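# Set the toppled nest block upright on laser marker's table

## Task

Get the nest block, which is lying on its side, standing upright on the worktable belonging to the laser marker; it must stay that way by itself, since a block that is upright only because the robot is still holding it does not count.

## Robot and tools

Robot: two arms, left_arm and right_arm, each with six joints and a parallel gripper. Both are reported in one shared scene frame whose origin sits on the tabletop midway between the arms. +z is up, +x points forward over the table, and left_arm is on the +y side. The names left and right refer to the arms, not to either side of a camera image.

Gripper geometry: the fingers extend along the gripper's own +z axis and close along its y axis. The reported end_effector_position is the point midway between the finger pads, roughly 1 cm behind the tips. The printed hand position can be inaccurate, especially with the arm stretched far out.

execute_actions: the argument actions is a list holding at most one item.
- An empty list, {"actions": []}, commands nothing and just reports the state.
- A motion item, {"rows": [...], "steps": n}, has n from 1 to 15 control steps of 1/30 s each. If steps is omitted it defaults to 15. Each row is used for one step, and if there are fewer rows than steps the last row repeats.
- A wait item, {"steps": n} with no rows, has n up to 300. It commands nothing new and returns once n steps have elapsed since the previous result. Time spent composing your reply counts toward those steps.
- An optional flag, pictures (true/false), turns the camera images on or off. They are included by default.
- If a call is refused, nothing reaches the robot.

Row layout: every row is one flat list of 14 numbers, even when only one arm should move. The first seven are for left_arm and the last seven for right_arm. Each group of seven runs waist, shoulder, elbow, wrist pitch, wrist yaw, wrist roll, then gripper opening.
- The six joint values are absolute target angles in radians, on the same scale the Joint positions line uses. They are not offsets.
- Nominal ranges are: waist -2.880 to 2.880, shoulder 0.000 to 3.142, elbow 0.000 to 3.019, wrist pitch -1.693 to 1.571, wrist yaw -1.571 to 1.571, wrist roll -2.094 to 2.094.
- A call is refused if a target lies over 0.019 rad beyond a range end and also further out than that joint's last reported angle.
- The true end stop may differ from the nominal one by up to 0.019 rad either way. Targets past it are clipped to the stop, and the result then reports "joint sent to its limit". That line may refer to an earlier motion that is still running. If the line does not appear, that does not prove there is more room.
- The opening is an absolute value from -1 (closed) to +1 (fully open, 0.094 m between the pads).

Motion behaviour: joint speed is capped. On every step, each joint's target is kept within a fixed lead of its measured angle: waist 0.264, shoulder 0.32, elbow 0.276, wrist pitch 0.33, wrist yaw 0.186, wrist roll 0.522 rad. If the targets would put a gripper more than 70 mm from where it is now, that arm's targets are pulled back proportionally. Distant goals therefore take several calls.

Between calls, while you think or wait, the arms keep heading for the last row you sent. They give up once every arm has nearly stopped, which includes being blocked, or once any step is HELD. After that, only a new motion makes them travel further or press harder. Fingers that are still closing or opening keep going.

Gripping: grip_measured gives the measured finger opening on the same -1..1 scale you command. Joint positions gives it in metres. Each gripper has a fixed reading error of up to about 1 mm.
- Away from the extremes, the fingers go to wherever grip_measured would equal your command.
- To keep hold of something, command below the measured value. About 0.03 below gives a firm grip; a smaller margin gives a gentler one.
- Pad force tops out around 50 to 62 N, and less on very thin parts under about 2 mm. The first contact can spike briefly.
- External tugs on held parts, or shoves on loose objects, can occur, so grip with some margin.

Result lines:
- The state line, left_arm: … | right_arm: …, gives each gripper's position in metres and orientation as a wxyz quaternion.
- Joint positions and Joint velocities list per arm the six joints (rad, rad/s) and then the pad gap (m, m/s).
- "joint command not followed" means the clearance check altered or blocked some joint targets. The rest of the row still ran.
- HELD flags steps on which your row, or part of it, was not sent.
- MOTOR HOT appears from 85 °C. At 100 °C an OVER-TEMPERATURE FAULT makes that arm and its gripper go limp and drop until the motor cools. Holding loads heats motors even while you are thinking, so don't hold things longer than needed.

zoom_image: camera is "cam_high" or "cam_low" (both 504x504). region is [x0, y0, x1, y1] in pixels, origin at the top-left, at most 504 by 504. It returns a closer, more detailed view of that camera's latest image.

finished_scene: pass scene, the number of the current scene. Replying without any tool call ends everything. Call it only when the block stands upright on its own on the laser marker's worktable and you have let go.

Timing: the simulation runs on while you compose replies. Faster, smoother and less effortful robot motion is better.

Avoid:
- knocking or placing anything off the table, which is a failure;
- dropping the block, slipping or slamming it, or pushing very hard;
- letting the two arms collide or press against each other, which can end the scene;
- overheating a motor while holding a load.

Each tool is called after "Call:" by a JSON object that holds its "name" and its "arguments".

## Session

Call:
{"name": "execute_actions", "arguments": {"actions": []}}

Scene clock: 0.00 s of 4200.00 s.
left_arm: end_effector_position=(+0.4615, +0.8423, +0.3051) grip_measured=+1.000 end_effector_quat_wxyz=(+0.502, -0.325, +0.767, +0.233) | right_arm: end_effector_position=(+0.3891, +0.1571, +0.3116) grip_measured=+1.000 end_effector_quat_wxyz=(+0.172, -0.222, +0.959, -0.020)
Joint positions: left_arm=[ 0.769  1.626  1.349 -0.121 -0.085 -0.002  0.094] | right_arm=[ 1.026  1.759  1.904 -1.467  0.247  0.423  0.094]
Joint velocities: left_arm=[ 0.005  0.005 -0.007 -0.007  0.051 -0.051  0.   ] | right_arm=[-0.005 -0.005  0.022 -0.007  0.007  0.051  0.   ]

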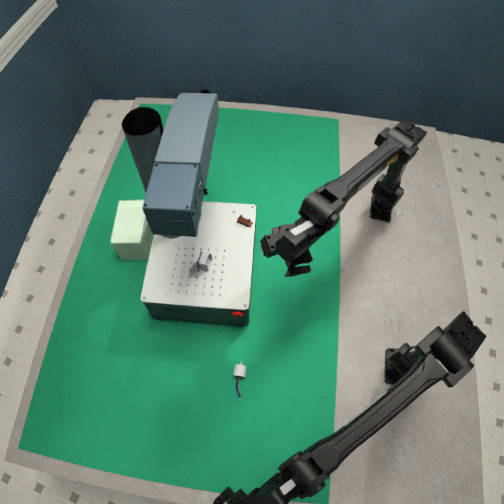

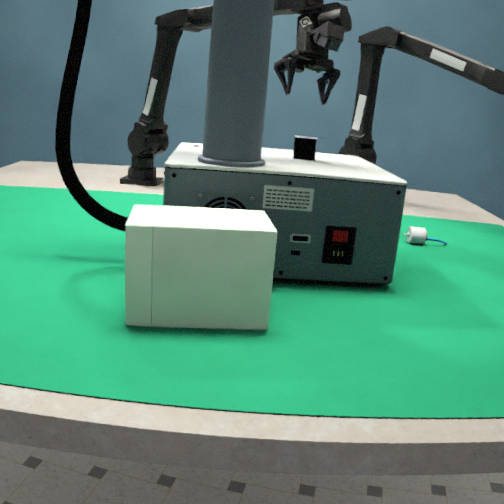

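Call:
{"name": "execute_actions", "arguments": {"actions": [{"rows":[[0.5,1.38,0.86,0.37,0,0,1,0.6,1.0,0.9,-0.8,0,0,1]]}], "pictures": false}}

Call:
{"name": "execute_actions", "arguments": {"actions": [{"rows":[[0.1,1.38,0.86,0.37,0,0,1,0,0.6,0.4,0,0,0,1]]}], "pictures": false}}

Call:
{"name": "execute_actions", "arguments": {"actions": [{"rows":[[-0.32,1.4,0.86,0.37,0,0,1,-0.3,0.6,0.4,0,0,0,1]]}], "pictures": false}}

Call:
{"name": "execute_actions", "arguments": {"actions": [{"steps":30}], "pictures": false}}

Call:
{"name": "execute_actions", "arguments": {"actions": [{"rows":[[-0.32,1.47,0.88,0.37,0,0,1,-0.3,0.6,0.4,0,0,0,1]]}]}}

Call:
{"name": "zoom_image", "arguments": {"camera": "cam_high", "region": [160,200,300,340]}}

Scene clock: 6.83 s of 4200.00 s.
left_arm: end_effector_position=(+0.4825, +0.6037, +0.2684) grip_measured=+1.000 end_effector_quat_wxyz=(+0.617, -0.169, +0.757, +0.136) | right_arm: end_effector_position=(+0.4141, -0.0740, +0.3411) grip_measured=+1.000 end_effector_quat_wxyz=(+0.357, -0.167, +0.914, +0.100)
Joint positions: left_arm=[ 0.465  1.38   0.839  0.338  0.004 -0.002  0.094] | right_arm=[ 0.586  1.138  1.182 -0.855  0.011  0.105  0.094]
Joint velocities: left_arm=[ 0.181 -0.005  0.002  0.168  0.022  0.022  0.   ] | right_arm=[-0.454 -2.115 -1.951  0.579 -0.081 -0.374  0.   ]
Steps of this call (steps 1 to 90: nothing new was sent; then 3.33 s passed at rest; steps 91 to 105: all 15 steps of this action). Readings (joint positions):
91: left_arm=[0.764 1.620 1.334 -0.097 -0.074 -0.002] | right_arm=[1.018 1.747 1.884 -1.436 0.207 0.396]
92: left_arm=[0.756 1.605 1.301 -0.057 -0.062 -0.002] | right_arm=[1.006 1.723 1.840 -1.384 0.160 0.364]
94: left_arm=[0.719 1.561 1.218 0.018 -0.043 -0.002] | right_arm=[0.963 1.665 1.751 -1.296 0.090 0.310]
98: left_arm=[0.596 1.458 1.011 0.210 -0.012 -0.002] | right_arm=[0.826 1.526 1.582 -1.121 0.031 0.227]
105: the state above

Scene clock: 7.33 s of 4200.00 s.
left_arm: end_effector_position=(+0.5379, +0.3766, +0.2708) grip_measured=+1.000 end_effector_quat_wxyz=(+0.635, -0.014, +0.772, +0.010) | right_arm: end_effector_position=(+0.3450, -0.3327, +0.2680) grip_measured=+1.000 end_effector_quat_wxyz=(+0.618, +0.059, +0.783, -0.032)
Joint positions: left_arm=[ 0.063  1.38   0.839  0.348  0.004 -0.002  0.094] | right_arm=[-0.008  0.588  0.399 -0.047  0.003  0.025  0.094]
Joint velocities: left_arm=[ 0.161  0.015  0.002 -0.017 -0.037 -0.081  0.   ] | right_arm=[ 0.015  0.454 -0.442  0.1   -0.051 -0.051  0.   ]
Steps of this call (steps 1 to 15: all 15 steps of this action). Readings (joint positions):
1: left_arm=[0.460 1.380 0.839 0.340 -0.002 -0.002] | right_arm=[0.564 1.067 1.117 -0.821 0.005 0.094]
2: left_arm=[0.445 1.380 0.839 0.340 -0.005 -0.002] | right_arm=[0.530 1.000 1.056 -0.768 0.001 0.086]
4: left_arm=[0.381 1.380 0.839 0.340 -0.006 -0.002] | right_arm=[0.429 0.866 0.944 -0.646 0.001 0.072]
8: left_arm=[0.203 1.380 0.839 0.341 -0.005 -0.002] | right_arm=[0.168 0.620 0.708 -0.355 0.002 0.050]
15: the state above

Scene clock: 7.83 s of 4200.00 s.
left_arm: end_effector_position=(+0.4962, +0.1342, +0.2660) grip_measured=+1.000 end_effector_quat_wxyz=(+0.620, +0.149, +0.760, -0.123) | right_arm: end_effector_position=(+0.3184, -0.4357, +0.2607) grip_measured=+1.000 end_effector_quat_wxyz=(+0.605, +0.170, +0.767, -0.126)
Joint positions: left_arm=[-0.36   1.389  0.839  0.349  0.004 -0.002  0.094] | right_arm=[-0.305  0.607  0.387 -0.018  0.002  0.014  0.094]
Joint velocities: left_arm=[ 0.171 -0.005  0.002  0.007  0.037  0.022  0.   ] | right_arm=[-0.015 -0.005 -0.007 -0.007 -0.007 -0.037  0.   ]
Steps of this call (steps 1 to 15: all 15 steps of this action). Readings (joint positions):
1: left_arm=[0.059 1.380 0.839 0.348 -0.002 -0.002] | right_arm=[-0.030 0.602 0.389 -0.045 -0.009 0.021]
2: left_arm=[0.045 1.380 0.839 0.348 -0.005 -0.002] | right_arm=[-0.090 0.611 0.387 -0.043 -0.010 0.019]
4: left_arm=[-0.018 1.380 0.839 0.348 -0.006 -0.002] | right_arm=[-0.236 0.615 0.387 -0.030 -0.001 0.017]
8: left_arm=[-0.197 1.381 0.839 0.348 -0.005 -0.002] | right_arm=[-0.328 0.608 0.387 -0.019 0.004 0.017]
15: the state above

Scene clock: 8.83 s of 4200.00 s.
left_arm: end_effector_position=(+0.5048, +0.1566, +0.2660) grip_measured=+1.000 end_effector_quat_wxyz=(+0.623, +0.133, +0.763, -0.109) | right_arm: end_effector_position=(+0.3184, -0.4357, +0.2607) grip_measured=+1.000 end_effector_quat_wxyz=(+0.605, +0.170, +0.768, -0.126)
Joint positions: left_arm=[-0.319  1.389  0.839  0.349  0.001 -0.002  0.094] | right_arm=[-0.305  0.607  0.387 -0.018  0.002  0.014  0.094]
Joint velocities: left_arm=[-0.005  0.005  0.002 -0.007 -0.037 -0.022  0.   ] | right_arm=[-0.005 -0.015 -0.012 -0.002 -0.022  0.007  0.   ]
Steps of this call (steps 1 to 30: the robot went on to your last target). Readings (joint positions):
1: left_arm=[-0.353 1.389 0.839 0.349 0.004 -0.002] | right_arm=[-0.305 0.607 0.387 -0.018 0.002 0.014]
2: left_arm=[-0.345 1.389 0.839 0.349 0.003 -0.002] | right_arm=[-0.305 0.607 0.387 -0.018 0.002 0.014]
4: left_arm=[-0.329 1.389 0.839 0.349 0.002 -0.002] | right_arm=[-0.305 0.607 0.387 -0.018 0.002 0.014]
8: left_arm=[-0.319 1.389 0.839 0.349 0.001 -0.002] | right_arm=[-0.305 0.607 0.387 -0.018 0.002 0.014]
30: the state above
All arms were judged still, so your last target was given up. Only a new action makes them travel on or press farther. Fingers that are still opening or closing keep moving.

Scene clock: 9.33 s of 4200.00 s.
left_arm: end_effector_position=(+0.5162, +0.1526, +0.2216) grip_measured=+1.000 end_effector_quat_wxyz=(+0.594, +0.136, +0.786, -0.104) | right_arm: end_effector_position=(+0.3184, -0.4357, +0.2607) grip_measured=+1.000 end_effector_quat_wxyz=(+0.605, +0.170, +0.768, -0.126)
Joint positions: left_arm=[-0.319  1.476  0.845  0.355  0.001 -0.002  0.094] | right_arm=[-0.305  0.607  0.387 -0.018  0.002  0.014  0.094]
Joint velocities: left_arm=[-0.005 -0.015  0.012 -0.017  0.051 -0.051  0.   ] | right_arm=[-0.015 -0.005 -0.007  0.007  0.051 -0.037  0.   ]
Steps of this call (steps 1 to 15: all 15 steps of this action). Readings (joint positions):
1: left_arm=[-0.319 1.394 0.839 0.350 0.001 -0.002] | right_arm=[-0.305 0.607 0.387 -0.018 0.002 0.014]
2: left_arm=[-0.319 1.402 0.842 0.353 0.001 -0.002] | right_arm=[-0.305 0.607 0.387 -0.018 0.002 0.014]
4: left_arm=[-0.319 1.429 0.845 0.355 0.001 -0.002] | right_arm=[-0.305 0.607 0.387 -0.018 0.002 0.014]
8: left_arm=[-0.319 1.471 0.845 0.355 0.001 -0.002] | right_arm=[-0.305 0.607 0.387 -0.018 0.002 0.014]
15: the state above

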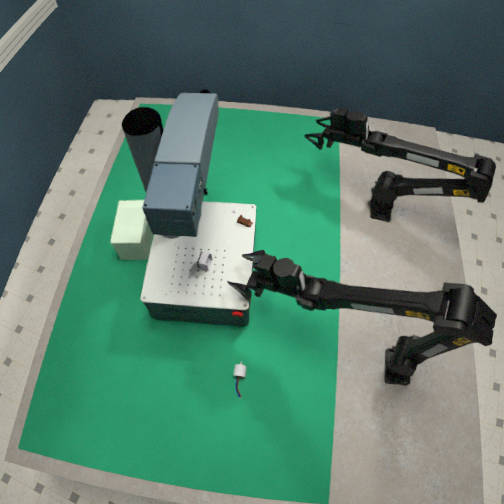

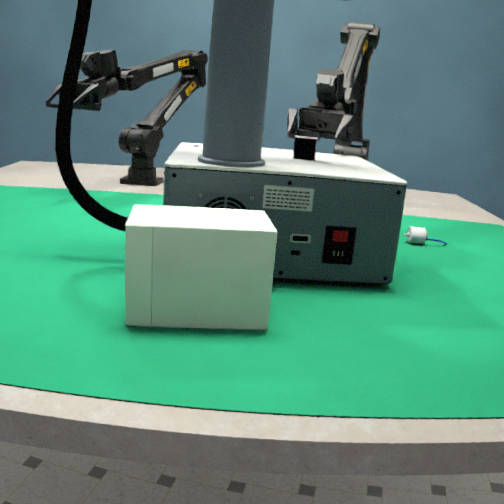

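Region (160, 200, 300, 340) of cam_high's 504x504 image, scaled by 3.600, with more detail than that image has.

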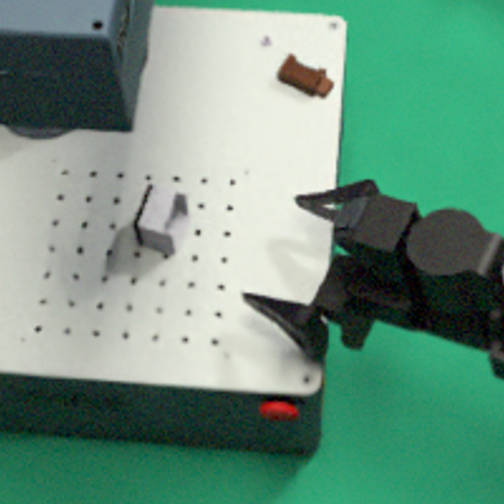

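Call:
{"name": "execute_actions", "arguments": {"actions": [{"rows":[[-0.32,1.49,0.92,0.38,0,0,1,-0.3,0.6,0.4,0,0,0,1],[-0.32,1.52,0.95,0.38,0,0,1,-0.3,0.6,0.4,0,0,0,1],[-0.32,1.55,0.98,0.38,0,0,1,-0.3,0.6,0.4,0,0,0,1],[-0.32,1.58,1.01,0.38,0,0,1,-0.3,0.6,0.4,0,0,0,1],[-0.32,1.61,1.04,0.39,0,0,1,-0.3,0.6,0.4,0,0,0,1],[-0.32,1.64,1.07,0.4,0,0,1,-0.3,0.6,0.4,0,0,0,1],[-0.32,1.67,1.09,0.4,0,0,1,-0.3,0.6,0.4,0,0,0,1],[-0.32,1.7,1.11,0.4,0,0,1,-0.3,0.6,0.4,0,0,0,1],[-0.32,1.73,1.13,0.4,0,0,1,-0.3,0.6,0.4,0,0,0,1],[-0.32,1.76,1.15,0.4,0,0,1,-0.3,0.6,0.4,0,0,0,1]]}], "pictures": false}}

Call:
{"name": "execute_actions", "arguments": {"actions": [{"steps":12}]}}

Call:
{"name": "zoom_image", "arguments": {"camera": "cam_high", "region": [160,200,300,340]}}

Call:
{"name": "zoom_image", "arguments": {"camera": "cam_low", "region": [250,80,370,180]}}

Scene clock: 14.43 s of 4200.00 s.
left_arm: end_effector_position=(+0.6174, +0.1158, +0.2044) grip_measured=+1.000 end_effector_quat_wxyz=(+0.608, +0.139, +0.775, -0.102) | right_arm: end_effector_position=(+0.3184, -0.4357, +0.2607) grip_measured=+1.000 end_effector_quat_wxyz=(+0.605, +0.170, +0.768, -0.126)
Joint positions: left_arm=[-0.321  1.76   1.127  0.391 -0.002  0.01   0.094] | right_arm=[-0.305  0.607  0.387 -0.018  0.002  0.014  0.094]
Joint velocities: left_arm=[-0.054 -0.024  0.037  0.012 -0.022  0.007  0.   ] | right_arm=[ 0.005 -0.005  0.002 -0.002 -0.022 -0.007  0.   ]
Steps of this call (steps 1 to 15: the robot went on to your last target; steps 16 to 90: nothing new was sent; then 1.60 s passed at rest; steps 91 to 105: all 15 steps of this action). Readings (joint positions):
91: left_arm=[-0.319 1.476 0.847 0.355 0.001 -0.002] | right_arm=[-0.305 0.607 0.387 -0.018 0.002 0.014]
92: left_arm=[-0.319 1.480 0.854 0.355 0.001 -0.002] | right_arm=[-0.305 0.607 0.387 -0.018 0.002 0.014]
94: left_arm=[-0.319 1.505 0.894 0.355 0.001 -0.002] | right_arm=[-0.305 0.607 0.387 -0.018 0.002 0.014]
98: left_arm=[-0.319 1.618 1.035 0.378 0.001 -0.002] | right_arm=[-0.305 0.607 0.387 -0.018 0.002 0.014]
105: the state above

Scene clock: 14.83 s of 4200.00 s.
left_arm: end_effector_position=(+0.6174, +0.1158, +0.2044) grip_measured=+1.000 end_effector_quat_wxyz=(+0.608, +0.138, +0.775, -0.103) | right_arm: end_effector_position=(+0.3184, -0.4357, +0.2607) grip_measured=+1.000 end_effector_quat_wxyz=(+0.605, +0.170, +0.768, -0.126)
Joint positions: left_arm=[-0.321  1.76   1.127  0.391 -0.002  0.008  0.094] | right_arm=[-0.305  0.607  0.387 -0.018  0.002  0.014  0.094]
Joint velocities: left_arm=[-0.015  0.005  0.002  0.007 -0.037  0.007  0.   ] | right_arm=[-0.015 -0.015 -0.012 -0.017  0.081 -0.007  0.   ]
Steps of this call (steps 1 to 12: the robot went on to your last target). Readings (joint positions):
1: left_arm=[-0.321 1.760 1.127 0.391 -0.002 0.010] | right_arm=[-0.305 0.607 0.387 -0.018 0.002 0.014]
2: left_arm=[-0.321 1.760 1.127 0.391 -0.002 0.010] | right_arm=[-0.305 0.607 0.387 -0.018 0.002 0.014]
4: left_arm=[-0.321 1.760 1.127 0.391 -0.002 0.009] | right_arm=[-0.305 0.607 0.387 -0.018 0.002 0.014]
8: left_arm=[-0.321 1.760 1.127 0.391 -0.002 0.009] | right_arm=[-0.305 0.607 0.387 -0.018 0.002 0.014]
12: the state above

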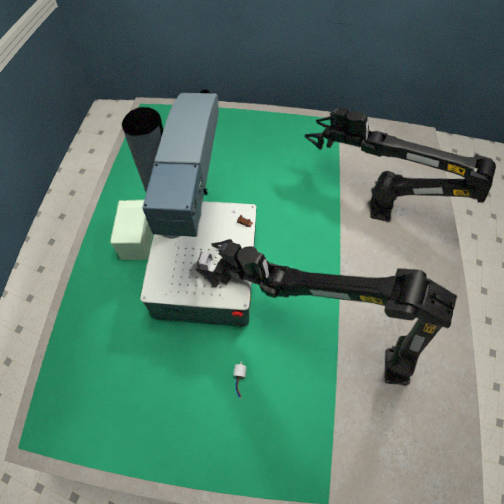

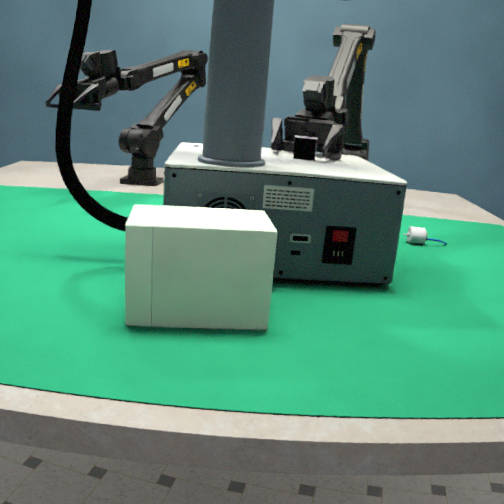

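Region (160, 200, 300, 340) of cam_high's 504x504 image, scaled by 3.600, with more detail than that image has.

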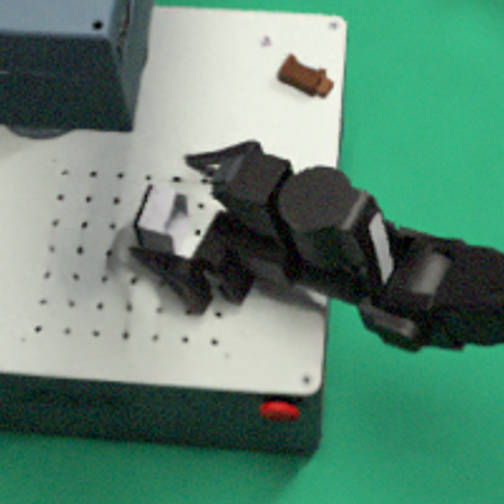

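Region (250, 80, 370, 180) of cam_low's 504x504 image, scaled by 4.200, with more detail than that image has.

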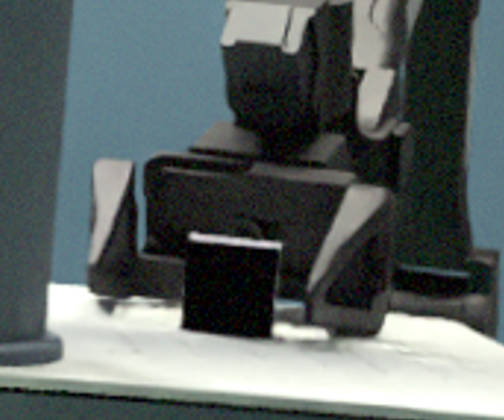

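Call:
{"name": "execute_actions", "arguments": {"actions": [{"rows":[[-0.32,1.77,1.18,0.385,-0.09,0,1,-0.3,0.6,0.4,0,0,0,1]],"steps":10}], "pictures": false}}

Call:
{"name": "execute_actions", "arguments": {"actions": [{"rows":[[-0.32,1.77,1.18,0.385,-0.09,0,-0.35,-0.3,0.6,0.4,0,0,0,1]]}], "pictures": false}}

Call:
{"name": "execute_actions", "arguments": {"actions": [{"rows":[[-0.32,1.74,1.19,0.38,-0.09,0,-0.35,-0.3,0.6,0.4,0,0,0,1],[-0.32,1.71,1.2,0.36,-0.09,0,-0.35,-0.3,0.6,0.4,0,0,0,1],[-0.32,1.68,1.21,0.32,-0.07,0,-0.35,-0.3,0.6,0.4,0,0,0,1],[-0.31,1.65,1.22,0.25,-0.05,0,-0.35,-0.3,0.6,0.4,0,0,0,1],[-0.3,1.62,1.23,0.17,-0.03,0,-0.35,-0.3,0.6,0.4,0,0,0,1],[-0.29,1.59,1.24,0.08,0,0,-0.35,-0.3,0.6,0.4,0,0,0,1],[-0.28,1.56,1.25,-0.02,0,0,-0.35,-0.3,0.6,0.4,0,0,0,1],[-0.27,1.54,1.26,-0.12,0,0,-0.35,-0.3,0.6,0.4,0,0,0,1],[-0.26,1.52,1.28,-0.22,0,0,-0.35,-0.3,0.6,0.4,0,0,0,1],[-0.25,1.5,1.3,-0.32,0,0,-0.35,-0.3,0.6,0.4,0,0,0,1],[-0.24,1.5,1.34,-0.42,0,0,-0.35,-0.3,0.6,0.4,0,0,0,1],[-0.24,1.5,1.38,-0.52,0,0,-0.35,-0.3,0.6,0.4,0,0,0,1],[-0.24,1.5,1.42,-0.62,0,0,-0.35,-0.3,0.6,0.4,0,0,0,1]]}], "pictures": false}}

Call:
{"name": "execute_actions", "arguments": {"actions": [{"rows":[[-0.24,1.52,1.48,-0.72,0,0,-0.35,-0.3,0.6,0.4,0,0,0,1],[-0.24,1.54,1.54,-0.82,0,0,-0.35,-0.3,0.6,0.4,0,0,0,1],[-0.24,1.57,1.6,-0.92,0,0,-0.35,-0.3,0.6,0.4,0,0,0,1],[-0.24,1.6,1.65,-1.02,0,0,-0.35,-0.3,0.6,0.4,0,0,0,1],[-0.24,1.63,1.7,-1.12,0,0,-0.35,-0.3,0.6,0.4,0,0,0,1],[-0.24,1.66,1.75,-1.22,0,0,-0.35,-0.3,0.6,0.4,0,0,0,1],[-0.24,1.69,1.8,-1.3,0,0,-0.35,-0.3,0.6,0.4,0,0,0,1],[-0.24,1.72,1.85,-1.38,0,0,-0.35,-0.3,0.6,0.4,0,0,0,1],[-0.24,1.75,1.9,-1.46,0,0,-0.35,-0.3,0.6,0.4,0,0,0,1],[-0.24,1.78,1.94,-1.52,0,0,-0.35,-0.3,0.6,0.4,0,0,0,1],[-0.24,1.81,1.98,-1.57,0,0,-0.35,-0.3,0.6,0.4,0,0,0,1],[-0.24,1.84,2.01,-1.6,0,0,-0.35,-0.3,0.6,0.4,0,0,0,1],[-0.24,1.87,2.03,-1.62,0,0,-0.35,-0.3,0.6,0.4,0,0,0,1],[-0.24,1.9,2.03,-1.62,0,0,-0.35,-0.3,0.6,0.4,0,0,0,1]]}], "pictures": false}}

Call:
{"name": "execute_actions", "arguments": {"actions": [{"steps":20}]}}

Scene clock: 30.40 s of 4200.00 s.
left_arm: end_effector_position=(+0.6232, +0.1286, +0.2079) grip_measured=+1.000 end_effector_quat_wxyz=(+0.615, +0.112, +0.777, -0.070) | right_arm: end_effector_position=(+0.3184, -0.4357, +0.2607) grip_measured=+1.000 end_effector_quat_wxyz=(+0.605, +0.170, +0.768, -0.126)
Joint positions: left_arm=[-0.322  1.76   1.133  0.391 -0.088  0.008  0.094] | right_arm=[-0.305  0.607  0.387 -0.018  0.002  0.014  0.094]
Joint velocities: left_arm=[ 0.005 -0.005 -0.002  0.002 -0.081 -0.007  0.   ] | right_arm=[ 0.005 -0.015 -0.002 -0.012 -0.081 -0.051  0.   ]
Steps of this call (steps 1 to 15: the robot went on to your last target; steps 16 to 90: nothing new was sent; then 12.23 s passed at rest; steps 91 to 100: all 10 steps of this action). Readings (joint positions):
91: left_arm=[-0.322 1.760 1.128 0.391 -0.043 0.008] | right_arm=[-0.305 0.607 0.387 -0.018 0.002 0.014]
92: left_arm=[-0.322 1.760 1.128 0.391 -0.071 0.008] | right_arm=[-0.305 0.607 0.387 -0.018 0.002 0.014]
94: left_arm=[-0.322 1.760 1.130 0.391 -0.086 0.008] | right_arm=[-0.305 0.607 0.387 -0.018 0.002 0.014]
98: left_arm=[-0.322 1.760 1.133 0.391 -0.088 0.008] | right_arm=[-0.305 0.607 0.387 -0.018 0.002 0.014]
100: the state above

Scene clock: 30.90 s of 4200.00 s.
left_arm: end_effector_position=(+0.6233, +0.1288, +0.2079) grip_measured=-0.147 end_effector_quat_wxyz=(+0.615, +0.111, +0.777, -0.071) | right_arm: end_effector_position=(+0.3184, -0.4357, +0.2607) grip_measured=+1.000 end_effector_quat_wxyz=(+0.605, +0.170, +0.768, -0.126)
Joint positions: left_arm=[-0.322  1.76   1.133  0.391 -0.089  0.006  0.04 ] | right_arm=[-0.305  0.607  0.387 -0.018  0.002  0.013  0.094]
Joint velocities: left_arm=[-0.015 -0.005 -0.007  0.002 -0.022 -0.037 -0.   ] | right_arm=[-0.015 -0.005 -0.017 -0.017  0.037 -0.051  0.   ]
Steps of this call (steps 1 to 15: all 15 steps of this action). Readings (joint positions):
1: left_arm=[-0.322 1.760 1.133 0.391 -0.088 0.008] | right_arm=[-0.305 0.607 0.387 -0.018 0.002 0.014]
2: left_arm=[-0.322 1.760 1.133 0.391 -0.088 0.008] | right_arm=[-0.305 0.607 0.387 -0.018 0.002 0.014]
4: left_arm=[-0.322 1.760 1.133 0.391 -0.087 0.008] | right_arm=[-0.305 0.607 0.387 -0.018 0.002 0.014]
8: left_arm=[-0.322 1.760 1.133 0.391 -0.089 0.006] | right_arm=[-0.305 0.607 0.387 -0.018 0.002 0.014]
15: the state above

Scene clock: 31.40 s of 4200.00 s.
left_arm: end_effector_position=(+0.5722, +0.1698, +0.2553) grip_measured=-0.147 end_effector_quat_wxyz=(+0.446, +0.132, +0.883, -0.062) | right_arm: end_effector_position=(+0.3184, -0.4357, +0.2607) grip_measured=+1.000 end_effector_quat_wxyz=(+0.605, +0.170, +0.768, -0.126)
Joint positions: left_arm=[-0.266  1.552  1.263 -0.348 -0.004  0.006  0.04 ] | right_arm=[-0.305  0.607  0.387 -0.018  0.002  0.013  0.094]
Joint velocities: left_arm=[ 0.21  -0.259  0.96  -2.542 -0.022 -0.022  0.   ] | right_arm=[ 0.005 -0.005 -0.007  0.002 -0.007 -0.007  0.   ]
Steps of this call (steps 1 to 15: all 15 steps of this action). Readings (joint positions):
1: left_arm=[-0.322 1.760 1.134 0.390 -0.089 0.006] | right_arm=[-0.305 0.607 0.387 -0.018 0.002 0.013]
2: left_arm=[-0.322 1.758 1.135 0.385 -0.089 0.006] | right_arm=[-0.305 0.607 0.387 -0.018 0.002 0.013]
4: left_arm=[-0.321 1.745 1.140 0.341 -0.069 0.006] | right_arm=[-0.305 0.607 0.387 -0.018 0.002 0.013]
8: left_arm=[-0.314 1.673 1.149 0.129 -0.013 0.006] | right_arm=[-0.305 0.607 0.387 -0.018 0.002 0.013]
15: the state above

Scene clock: 31.90 s of 4200.00 s.
left_arm: end_effector_position=(+0.5245, +0.1992, +0.3127) grip_measured=-0.147 end_effector_quat_wxyz=(+0.087, +0.135, +0.987, -0.010) | right_arm: end_effector_position=(+0.3184, -0.4357, +0.2607) grip_measured=+1.000 end_effector_quat_wxyz=(+0.605, +0.170, +0.768, -0.126)
Joint positions: left_arm=[-0.242  1.801  1.988 -1.582 -0.003  0.006  0.04 ] | right_arm=[-0.305  0.607  0.387 -0.018  0.002  0.013  0.094]
Joint velocities: left_arm=[-0.142  0.132 -0.012 -0.212  0.007  0.007 -0.001] | right_arm=[-0.005 -0.005  0.012 -0.002 -0.051 -0.051  0.   ]
Steps of this call (steps 1 to 15: all 15 steps of this action). Readings (joint positions):
1: left_arm=[-0.259 1.546 1.300 -0.437 -0.003 0.006] | right_arm=[-0.305 0.607 0.387 -0.018 0.002 0.013]
2: left_arm=[-0.253 1.545 1.345 -0.530 -0.003 0.006] | right_arm=[-0.305 0.607 0.387 -0.018 0.002 0.013]
4: left_arm=[-0.244 1.558 1.464 -0.741 -0.003 0.006] | right_arm=[-0.305 0.607 0.387 -0.018 0.002 0.013]
8: left_arm=[-0.239 1.634 1.738 -1.167 -0.003 0.006] | right_arm=[-0.305 0.607 0.387 -0.018 0.002 0.013]
15: the state above

Scene clock: 32.57 s of 4200.00 s.
left_arm: end_effector_position=(+0.5223, +0.1965, +0.2876) grip_measured=-0.147 end_effector_quat_wxyz=(+0.046, +0.138, +0.989, -0.006) | right_arm: end_effector_position=(+0.3184, -0.4357, +0.2607) grip_measured=+1.000 end_effector_quat_wxyz=(+0.605, +0.170, +0.768, -0.126)
Joint positions: left_arm=[-0.247  1.848  1.996 -1.626 -0.001  0.006  0.04 ] | right_arm=[-0.305  0.607  0.387 -0.018  0.002  0.013  0.094]
Joint velocities: left_arm=[-0.005 -0.005  0.002 -0.012 -0.007 -0.007 -0.   ] | right_arm=[-0.015 -0.005 -0.007 -0.007  0.007  0.007  0.   ]
Steps of this call (steps 1 to 20: the robot went on to your last target). Readings (joint positions):
1: left_arm=[-0.245 1.808 1.991 -1.595 -0.001 0.006] | right_arm=[-0.305 0.607 0.387 -0.018 0.002 0.013]
2: left_arm=[-0.247 1.820 1.995 -1.602 -0.001 0.006] | right_arm=[-0.305 0.607 0.387 -0.018 0.002 0.013]
4: left_arm=[-0.247 1.843 1.996 -1.611 -0.001 0.006] | right_arm=[-0.305 0.607 0.387 -0.018 0.002 0.013]
8: left_arm=[-0.247 1.848 1.996 -1.626 -0.001 0.006] | right_arm=[-0.305 0.607 0.387 -0.018 0.002 0.013]
20: the state above

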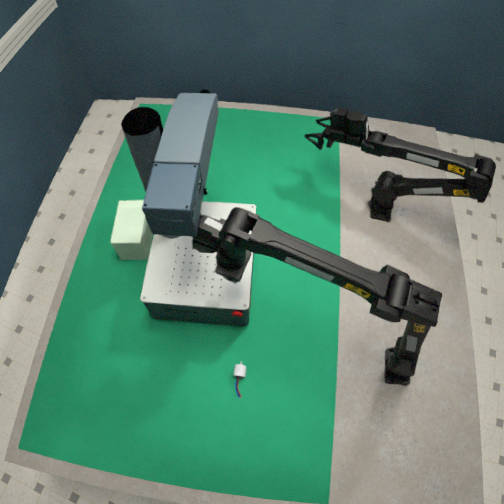

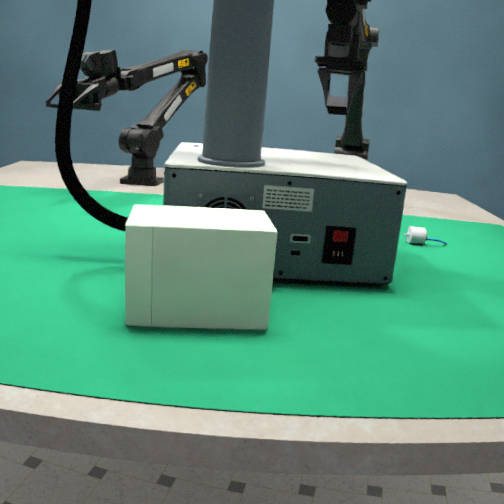

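Call:
{"name": "execute_actions", "arguments": {"actions": [{"rows":[[-0.24,1.82,1.96,-1.6,0,0,-0.35,-0.3,0.6,0.4,0,0,0,1],[-0.24,1.82,1.93,-1.57,0,0,-0.35,-0.3,0.6,0.4,0,0,0,1],[-0.24,1.82,1.9,-1.55,0,0,-0.35,-0.3,0.6,0.4,0,0,0,1],[-0.24,1.82,1.87,-1.52,0,0,-0.35,-0.3,0.6,0.4,0,0,0,1],[-0.24,1.82,1.84,-1.5,0,0,-0.35,-0.3,0.6,0.4,0,0,0,1]]}], "pictures": false}}

Call:
{"name": "execute_actions", "arguments": {"actions": [{"rows":[[-0.24,1.84,1.89,-1.5,0,0,-0.35,-0.3,0.6,0.4,0,0,0,1],[-0.24,1.86,1.91,-1.5,0,0,-0.35,-0.3,0.6,0.4,0,0,0,1],[-0.24,1.88,1.93,-1.5,0,0,-0.35,-0.3,0.6,0.4,0,0,0,1],[-0.24,1.9,1.95,-1.5,0,0,-0.35,-0.3,0.6,0.4,0,0,0,1],[-0.24,1.91,1.97,-1.5,0,0,-0.35,-0.3,0.6,0.4,0,0,0,1],[-0.24,1.92,1.99,-1.5,0,0,-0.35,-0.3,0.6,0.4,0,0,0,1]]}]}}

Call:
{"name": "zoom_image", "arguments": {"camera": "cam_low", "region": [280,80,400,180]}}

Scene clock: 41.27 s of 4200.00 s.
left_arm: end_effector_position=(+0.5105, +0.2000, +0.2302) grip_measured=-0.147 end_effector_quat_wxyz=(+0.024, +0.138, +0.990, -0.003) | right_arm: end_effector_position=(+0.3184, -0.4357, +0.2607) grip_measured=+1.000 end_effector_quat_wxyz=(+0.605, +0.170, +0.768, -0.126)
Joint positions: left_arm=[-0.246  1.832  1.824 -1.514 -0.001  0.006  0.04 ] | right_arm=[-0.305  0.607  0.387 -0.018  0.002  0.013  0.094]
Joint velocities: left_arm=[ 0.005 -0.024 -0.012  0.027 -0.037 -0.022 -0.001] | right_arm=[-0.015 -0.005 -0.012 -0.002  0.037  0.022  0.   ]
Steps of this call (steps 1 to 15: the robot went on to your last target; steps 16 to 90: nothing new was sent; then 5.20 s passed at rest; steps 91 to 105: all 15 steps of this action). Readings (joint positions):
91: left_arm=[-0.247 1.843 1.991 -1.623 -0.001 0.006] | right_arm=[-0.305 0.607 0.387 -0.018 0.002 0.013]
92: left_arm=[-0.247 1.838 1.973 -1.610 -0.001 0.006] | right_arm=[-0.305 0.607 0.387 -0.018 0.002 0.013]
94: left_arm=[-0.246 1.822 1.923 -1.575 -0.001 0.006] | right_arm=[-0.305 0.607 0.387 -0.018 0.002 0.013]
98: left_arm=[-0.246 1.819 1.837 -1.525 -0.001 0.006] | right_arm=[-0.305 0.607 0.387 -0.018 0.002 0.013]
105: the state above

Scene clock: 41.77 s of 4200.00 s.
left_arm: end_effector_position=(+0.5482, +0.1895, +0.2277) grip_measured=-0.147 end_effector_quat_wxyz=(+0.044, +0.138, +0.989, -0.005) | right_arm: end_effector_position=(+0.3184, -0.4357, +0.2607) grip_measured=+1.000 end_effector_quat_wxyz=(+0.605, +0.170, +0.768, -0.126)
Joint positions: left_arm=[-0.246  1.918  1.942 -1.507 -0.001  0.006  0.04 ] | right_arm=[-0.305  0.607  0.387 -0.018  0.002  0.013  0.094]
Joint velocities: left_arm=[-0.015 -0.005 -0.017 -0.007 -0.022 -0.007 -0.001] | right_arm=[-0.015 -0.005 -0.017 -0.007 -0.037 -0.007  0.   ]
Steps of this call (steps 1 to 15: all 15 steps of this action). Readings (joint positions):
1: left_arm=[-0.246 1.832 1.825 -1.513 -0.001 0.006] | right_arm=[-0.305 0.607 0.387 -0.018 0.002 0.013]
2: left_arm=[-0.246 1.834 1.829 -1.513 -0.001 0.006] | right_arm=[-0.305 0.607 0.387 -0.018 0.002 0.013]
4: left_arm=[-0.246 1.850 1.858 -1.513 -0.001 0.006] | right_arm=[-0.305 0.607 0.387 -0.018 0.002 0.013]
8: left_arm=[-0.246 1.900 1.936 -1.509 -0.001 0.006] | right_arm=[-0.305 0.607 0.387 -0.018 0.002 0.013]
15: the state above

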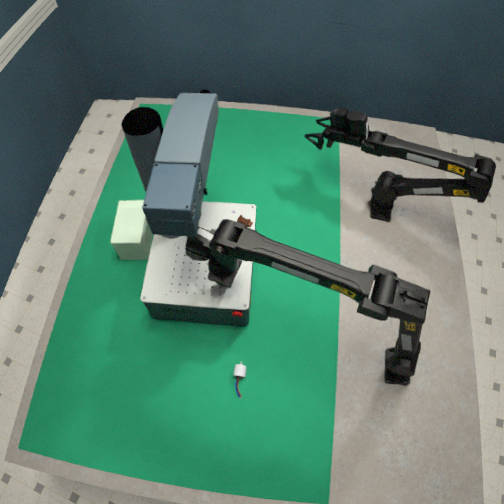

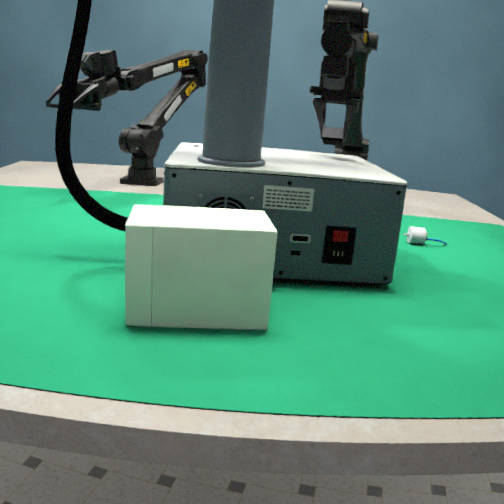

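Region (280, 80, 400, 180) of cam_low's 504x504 image, scaled by 4.200, with more detail than that image has.

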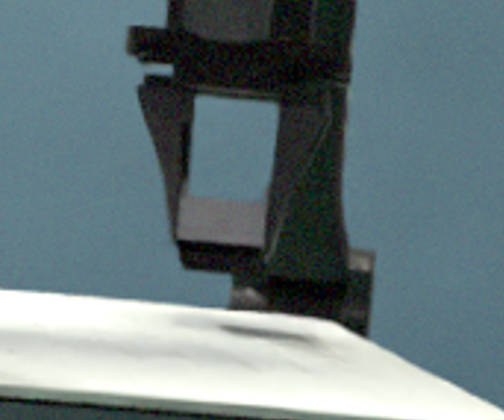

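About 2.5 cm down.

Call:
{"name": "execute_actions", "arguments": {"actions": [{"rows":[[-0.25,1.935,1.985,-1.5,0,0,-0.35,-0.3,0.6,0.4,0,0,0,1],[-0.25,1.945,1.985,-1.5,0,0,-0.35,-0.3,0.6,0.4,0,0,0,1],[-0.25,1.955,1.985,-1.5,0,0,-0.35,-0.3,0.6,0.4,0,0,0,1],[-0.25,1.965,1.985,-1.5,0,0,-0.35,-0.3,0.6,0.4,0,0,0,1]]}]}}

Call:
{"name": "zoom_image", "arguments": {"camera": "cam_low", "region": [280,80,400,180]}}

Scene clock: 45.10 s of 4200.00 s.
left_arm: end_effector_position=(+0.5518, +0.1884, +0.2030) grip_measured=-0.147 end_effector_quat_wxyz=(+0.023, +0.138, +0.990, -0.003) | right_arm: end_effector_position=(+0.3184, -0.4357, +0.2607) grip_measured=+1.000 end_effector_quat_wxyz=(+0.605, +0.170, +0.768, -0.126)
Joint positions: left_arm=[-0.246  1.96   1.943 -1.507 -0.     0.006  0.04 ] | right_arm=[-0.305  0.607  0.387 -0.018  0.002  0.013  0.094]
Joint velocities: left_arm=[-0.015 -0.005  0.007  0.007  0.037  0.007  0.   ] | right_arm=[-0.005  0.005 -0.002  0.002 -0.022 -0.037  0.   ]
Steps of this call (steps 1 to 15: the robot went on to your last target; steps 16 to 85: nothing new was sent; steps 86 to 100: all 15 steps of this action). Readings (joint positions):
86: left_arm=[-0.246 1.918 1.942 -1.507 -0.001 0.006] | right_arm=[-0.305 0.607 0.387 -0.018 0.002 0.013]
87: left_arm=[-0.246 1.919 1.942 -1.507 -0.001 0.006] | right_arm=[-0.305 0.607 0.387 -0.018 0.002 0.013]
89: left_arm=[-0.246 1.924 1.942 -1.507 -0.001 0.006] | right_arm=[-0.305 0.607 0.387 -0.018 0.002 0.013]
93: left_arm=[-0.246 1.945 1.942 -1.507 -0.001 0.006] | right_arm=[-0.305 0.607 0.387 -0.018 0.002 0.013]
100: the state above

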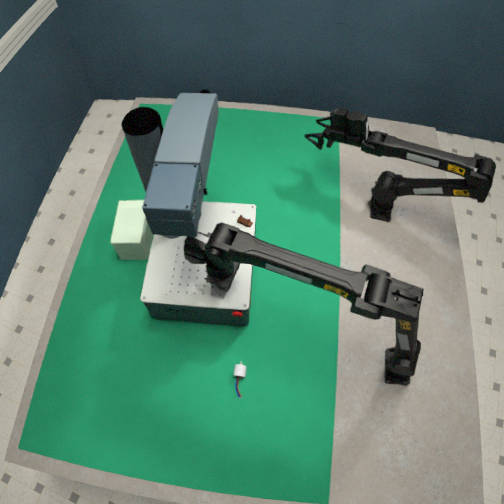

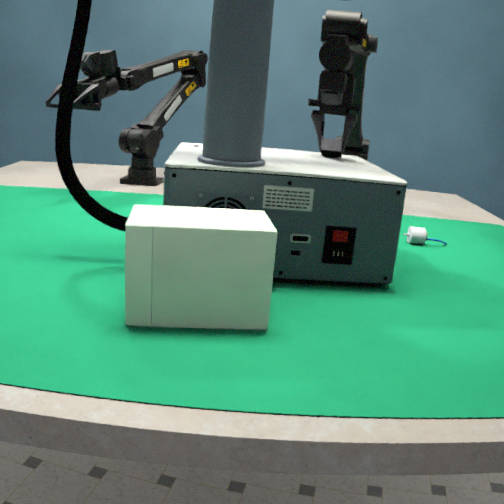

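Region (280, 80, 400, 180) of cam_low's 504x504 image, scaled by 4.200, with more detail than that image has.

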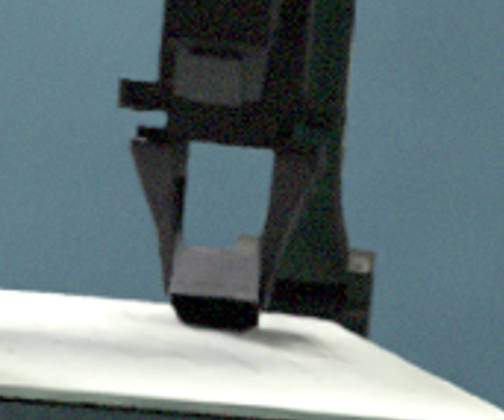

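Call:
{"name": "execute_actions", "arguments": {"actions": [{"rows":[[-0.25,1.965,1.985,-1.5,0,0,-0.12,-0.3,0.6,0.4,0,0,0,1]],"steps":10}], "pictures": false}}

Call:
{"name": "execute_actions", "arguments": {"actions": [{"rows":[[-0.25,1.96,1.985,-1.5,0,0,0.7,-0.3,0.6,0.4,0,0,0,1]],"steps":10}], "pictures": false}}

Call:
{"name": "execute_actions", "arguments": {"actions": [{"rows":[[-0.25,1.82,1.86,-1.5,0,0,0.7,-0.3,0.6,0.4,0,0,0,1]]}]}}

Scene clock: 48.87 s of 4200.00 s.
left_arm: end_effector_position=(+0.5518, +0.1884, +0.2030) grip_measured=-0.120 end_effector_quat_wxyz=(+0.023, +0.138, +0.990, -0.003) | right_arm: end_effector_position=(+0.3184, -0.4357, +0.2607) grip_measured=+1.000 end_effector_quat_wxyz=(+0.605, +0.170, +0.768, -0.126)
Joint positions: left_arm=[-0.246  1.96   1.943 -1.507 -0.     0.006  0.041] | right_arm=[-0.305  0.607  0.387 -0.018  0.002  0.013  0.094]
Joint velocities: left_arm=[-0.015 -0.005 -0.007 -0.002 -0.051 -0.022 -0.   ] | right_arm=[-0.005  0.005 -0.012  0.007  0.037 -0.081  0.   ]
Steps of this call (steps 1 to 15: the robot went on to your last target; steps 16 to 90: nothing new was sent; then 0.43 s passed at rest; steps 91 to 100: all 10 steps of this action). Readings (joint positions):
91: left_arm=[-0.246 1.960 1.943 -1.507 -0.000 0.006] | right_arm=[-0.305 0.607 0.387 -0.018 0.002 0.013]
92: left_arm=[-0.246 1.960 1.943 -1.507 -0.000 0.006] | right_arm=[-0.305 0.607 0.387 -0.018 0.002 0.013]
94: left_arm=[-0.246 1.960 1.943 -1.507 -0.000 0.006] | right_arm=[-0.305 0.607 0.387 -0.018 0.002 0.013]
98: left_arm=[-0.246 1.960 1.943 -1.507 -0.000 0.006] | right_arm=[-0.305 0.607 0.387 -0.018 0.002 0.013]
100: the state above

Scene clock: 49.20 s of 4200.00 s.
left_arm: end_effector_position=(+0.5518, +0.1884, +0.2030) grip_measured=+0.698 end_effector_quat_wxyz=(+0.023, +0.138, +0.990, -0.003) | right_arm: end_effector_position=(+0.3184, -0.4357, +0.2607) grip_measured=+1.000 end_effector_quat_wxyz=(+0.605, +0.170, +0.768, -0.126)
Joint positions: left_arm=[-0.246  1.96   1.943 -1.507 -0.     0.006  0.08 ] | right_arm=[-0.305  0.607  0.387 -0.018  0.002  0.013  0.094]
Joint velocities: left_arm=[ 0.005  0.005 -0.002 -0.002 -0.081  0.007  0.002] | right_arm=[-0.015 -0.005 -0.012 -0.002  0.037  0.007  0.   ]
Steps of this call (steps 1 to 10: all 10 steps of this action). Readings (joint positions):
1: left_arm=[-0.246 1.960 1.943 -1.507 -0.000 0.006] | right_arm=[-0.305 0.607 0.387 -0.018 0.002 0.013]
2: left_arm=[-0.246 1.960 1.943 -1.507 -0.000 0.006] | right_arm=[-0.305 0.607 0.387 -0.018 0.002 0.013]
4: left_arm=[-0.246 1.960 1.943 -1.507 -0.000 0.006] | right_arm=[-0.305 0.607 0.387 -0.018 0.002 0.013]
8: left_arm=[-0.246 1.960 1.943 -1.507 -0.000 0.006] | right_arm=[-0.305 0.607 0.387 -0.018 0.002 0.013]
10: the state above

Scene clock: 49.70 s of 4200.00 s.
left_arm: end_effector_position=(+0.5159, +0.1984, +0.2542) grip_measured=+0.698 end_effector_quat_wxyz=(+0.056, +0.138, +0.989, -0.007) | right_arm: end_effector_position=(+0.3184, -0.4357, +0.2607) grip_measured=+1.000 end_effector_quat_wxyz=(+0.605, +0.170, +0.768, -0.126)
Joint positions: left_arm=[-0.246  1.804  1.844 -1.498 -0.     0.006  0.08 ] | right_arm=[-0.305  0.607  0.387 -0.018  0.002  0.013  0.094]
Joint velocities: left_arm=[-0.015  0.044  0.002  0.002 -0.095  0.007 -0.   ] | right_arm=[ 0.005  0.015  0.022  0.012 -0.007 -0.022  0.   ]
Steps of this call (steps 1 to 15: all 15 steps of this action). Readings (joint positions):
1: left_arm=[-0.246 1.950 1.930 -1.501 -0.000 0.006] | right_arm=[-0.305 0.607 0.387 -0.018 0.002 0.013]
2: left_arm=[-0.246 1.930 1.897 -1.498 -0.000 0.006] | right_arm=[-0.305 0.607 0.387 -0.018 0.002 0.013]
4: left_arm=[-0.246 1.888 1.850 -1.498 -0.000 0.006] | right_arm=[-0.305 0.607 0.387 -0.018 0.002 0.013]
8: left_arm=[-0.246 1.832 1.844 -1.498 -0.000 0.006] | right_arm=[-0.305 0.607 0.387 -0.018 0.002 0.013]
15: the state above

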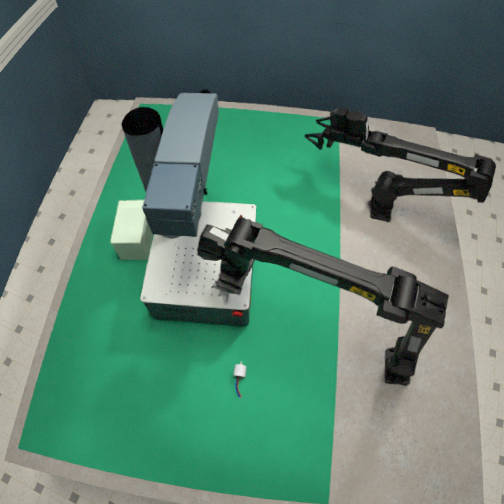

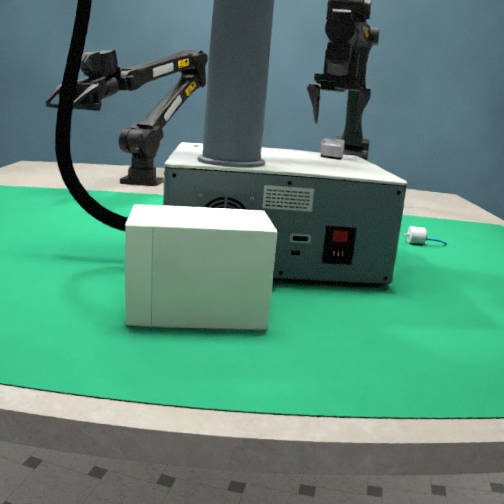

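Call:
{"name": "finished_scene", "arguments": {"scene": 2}}

The scene is finished: the task was done.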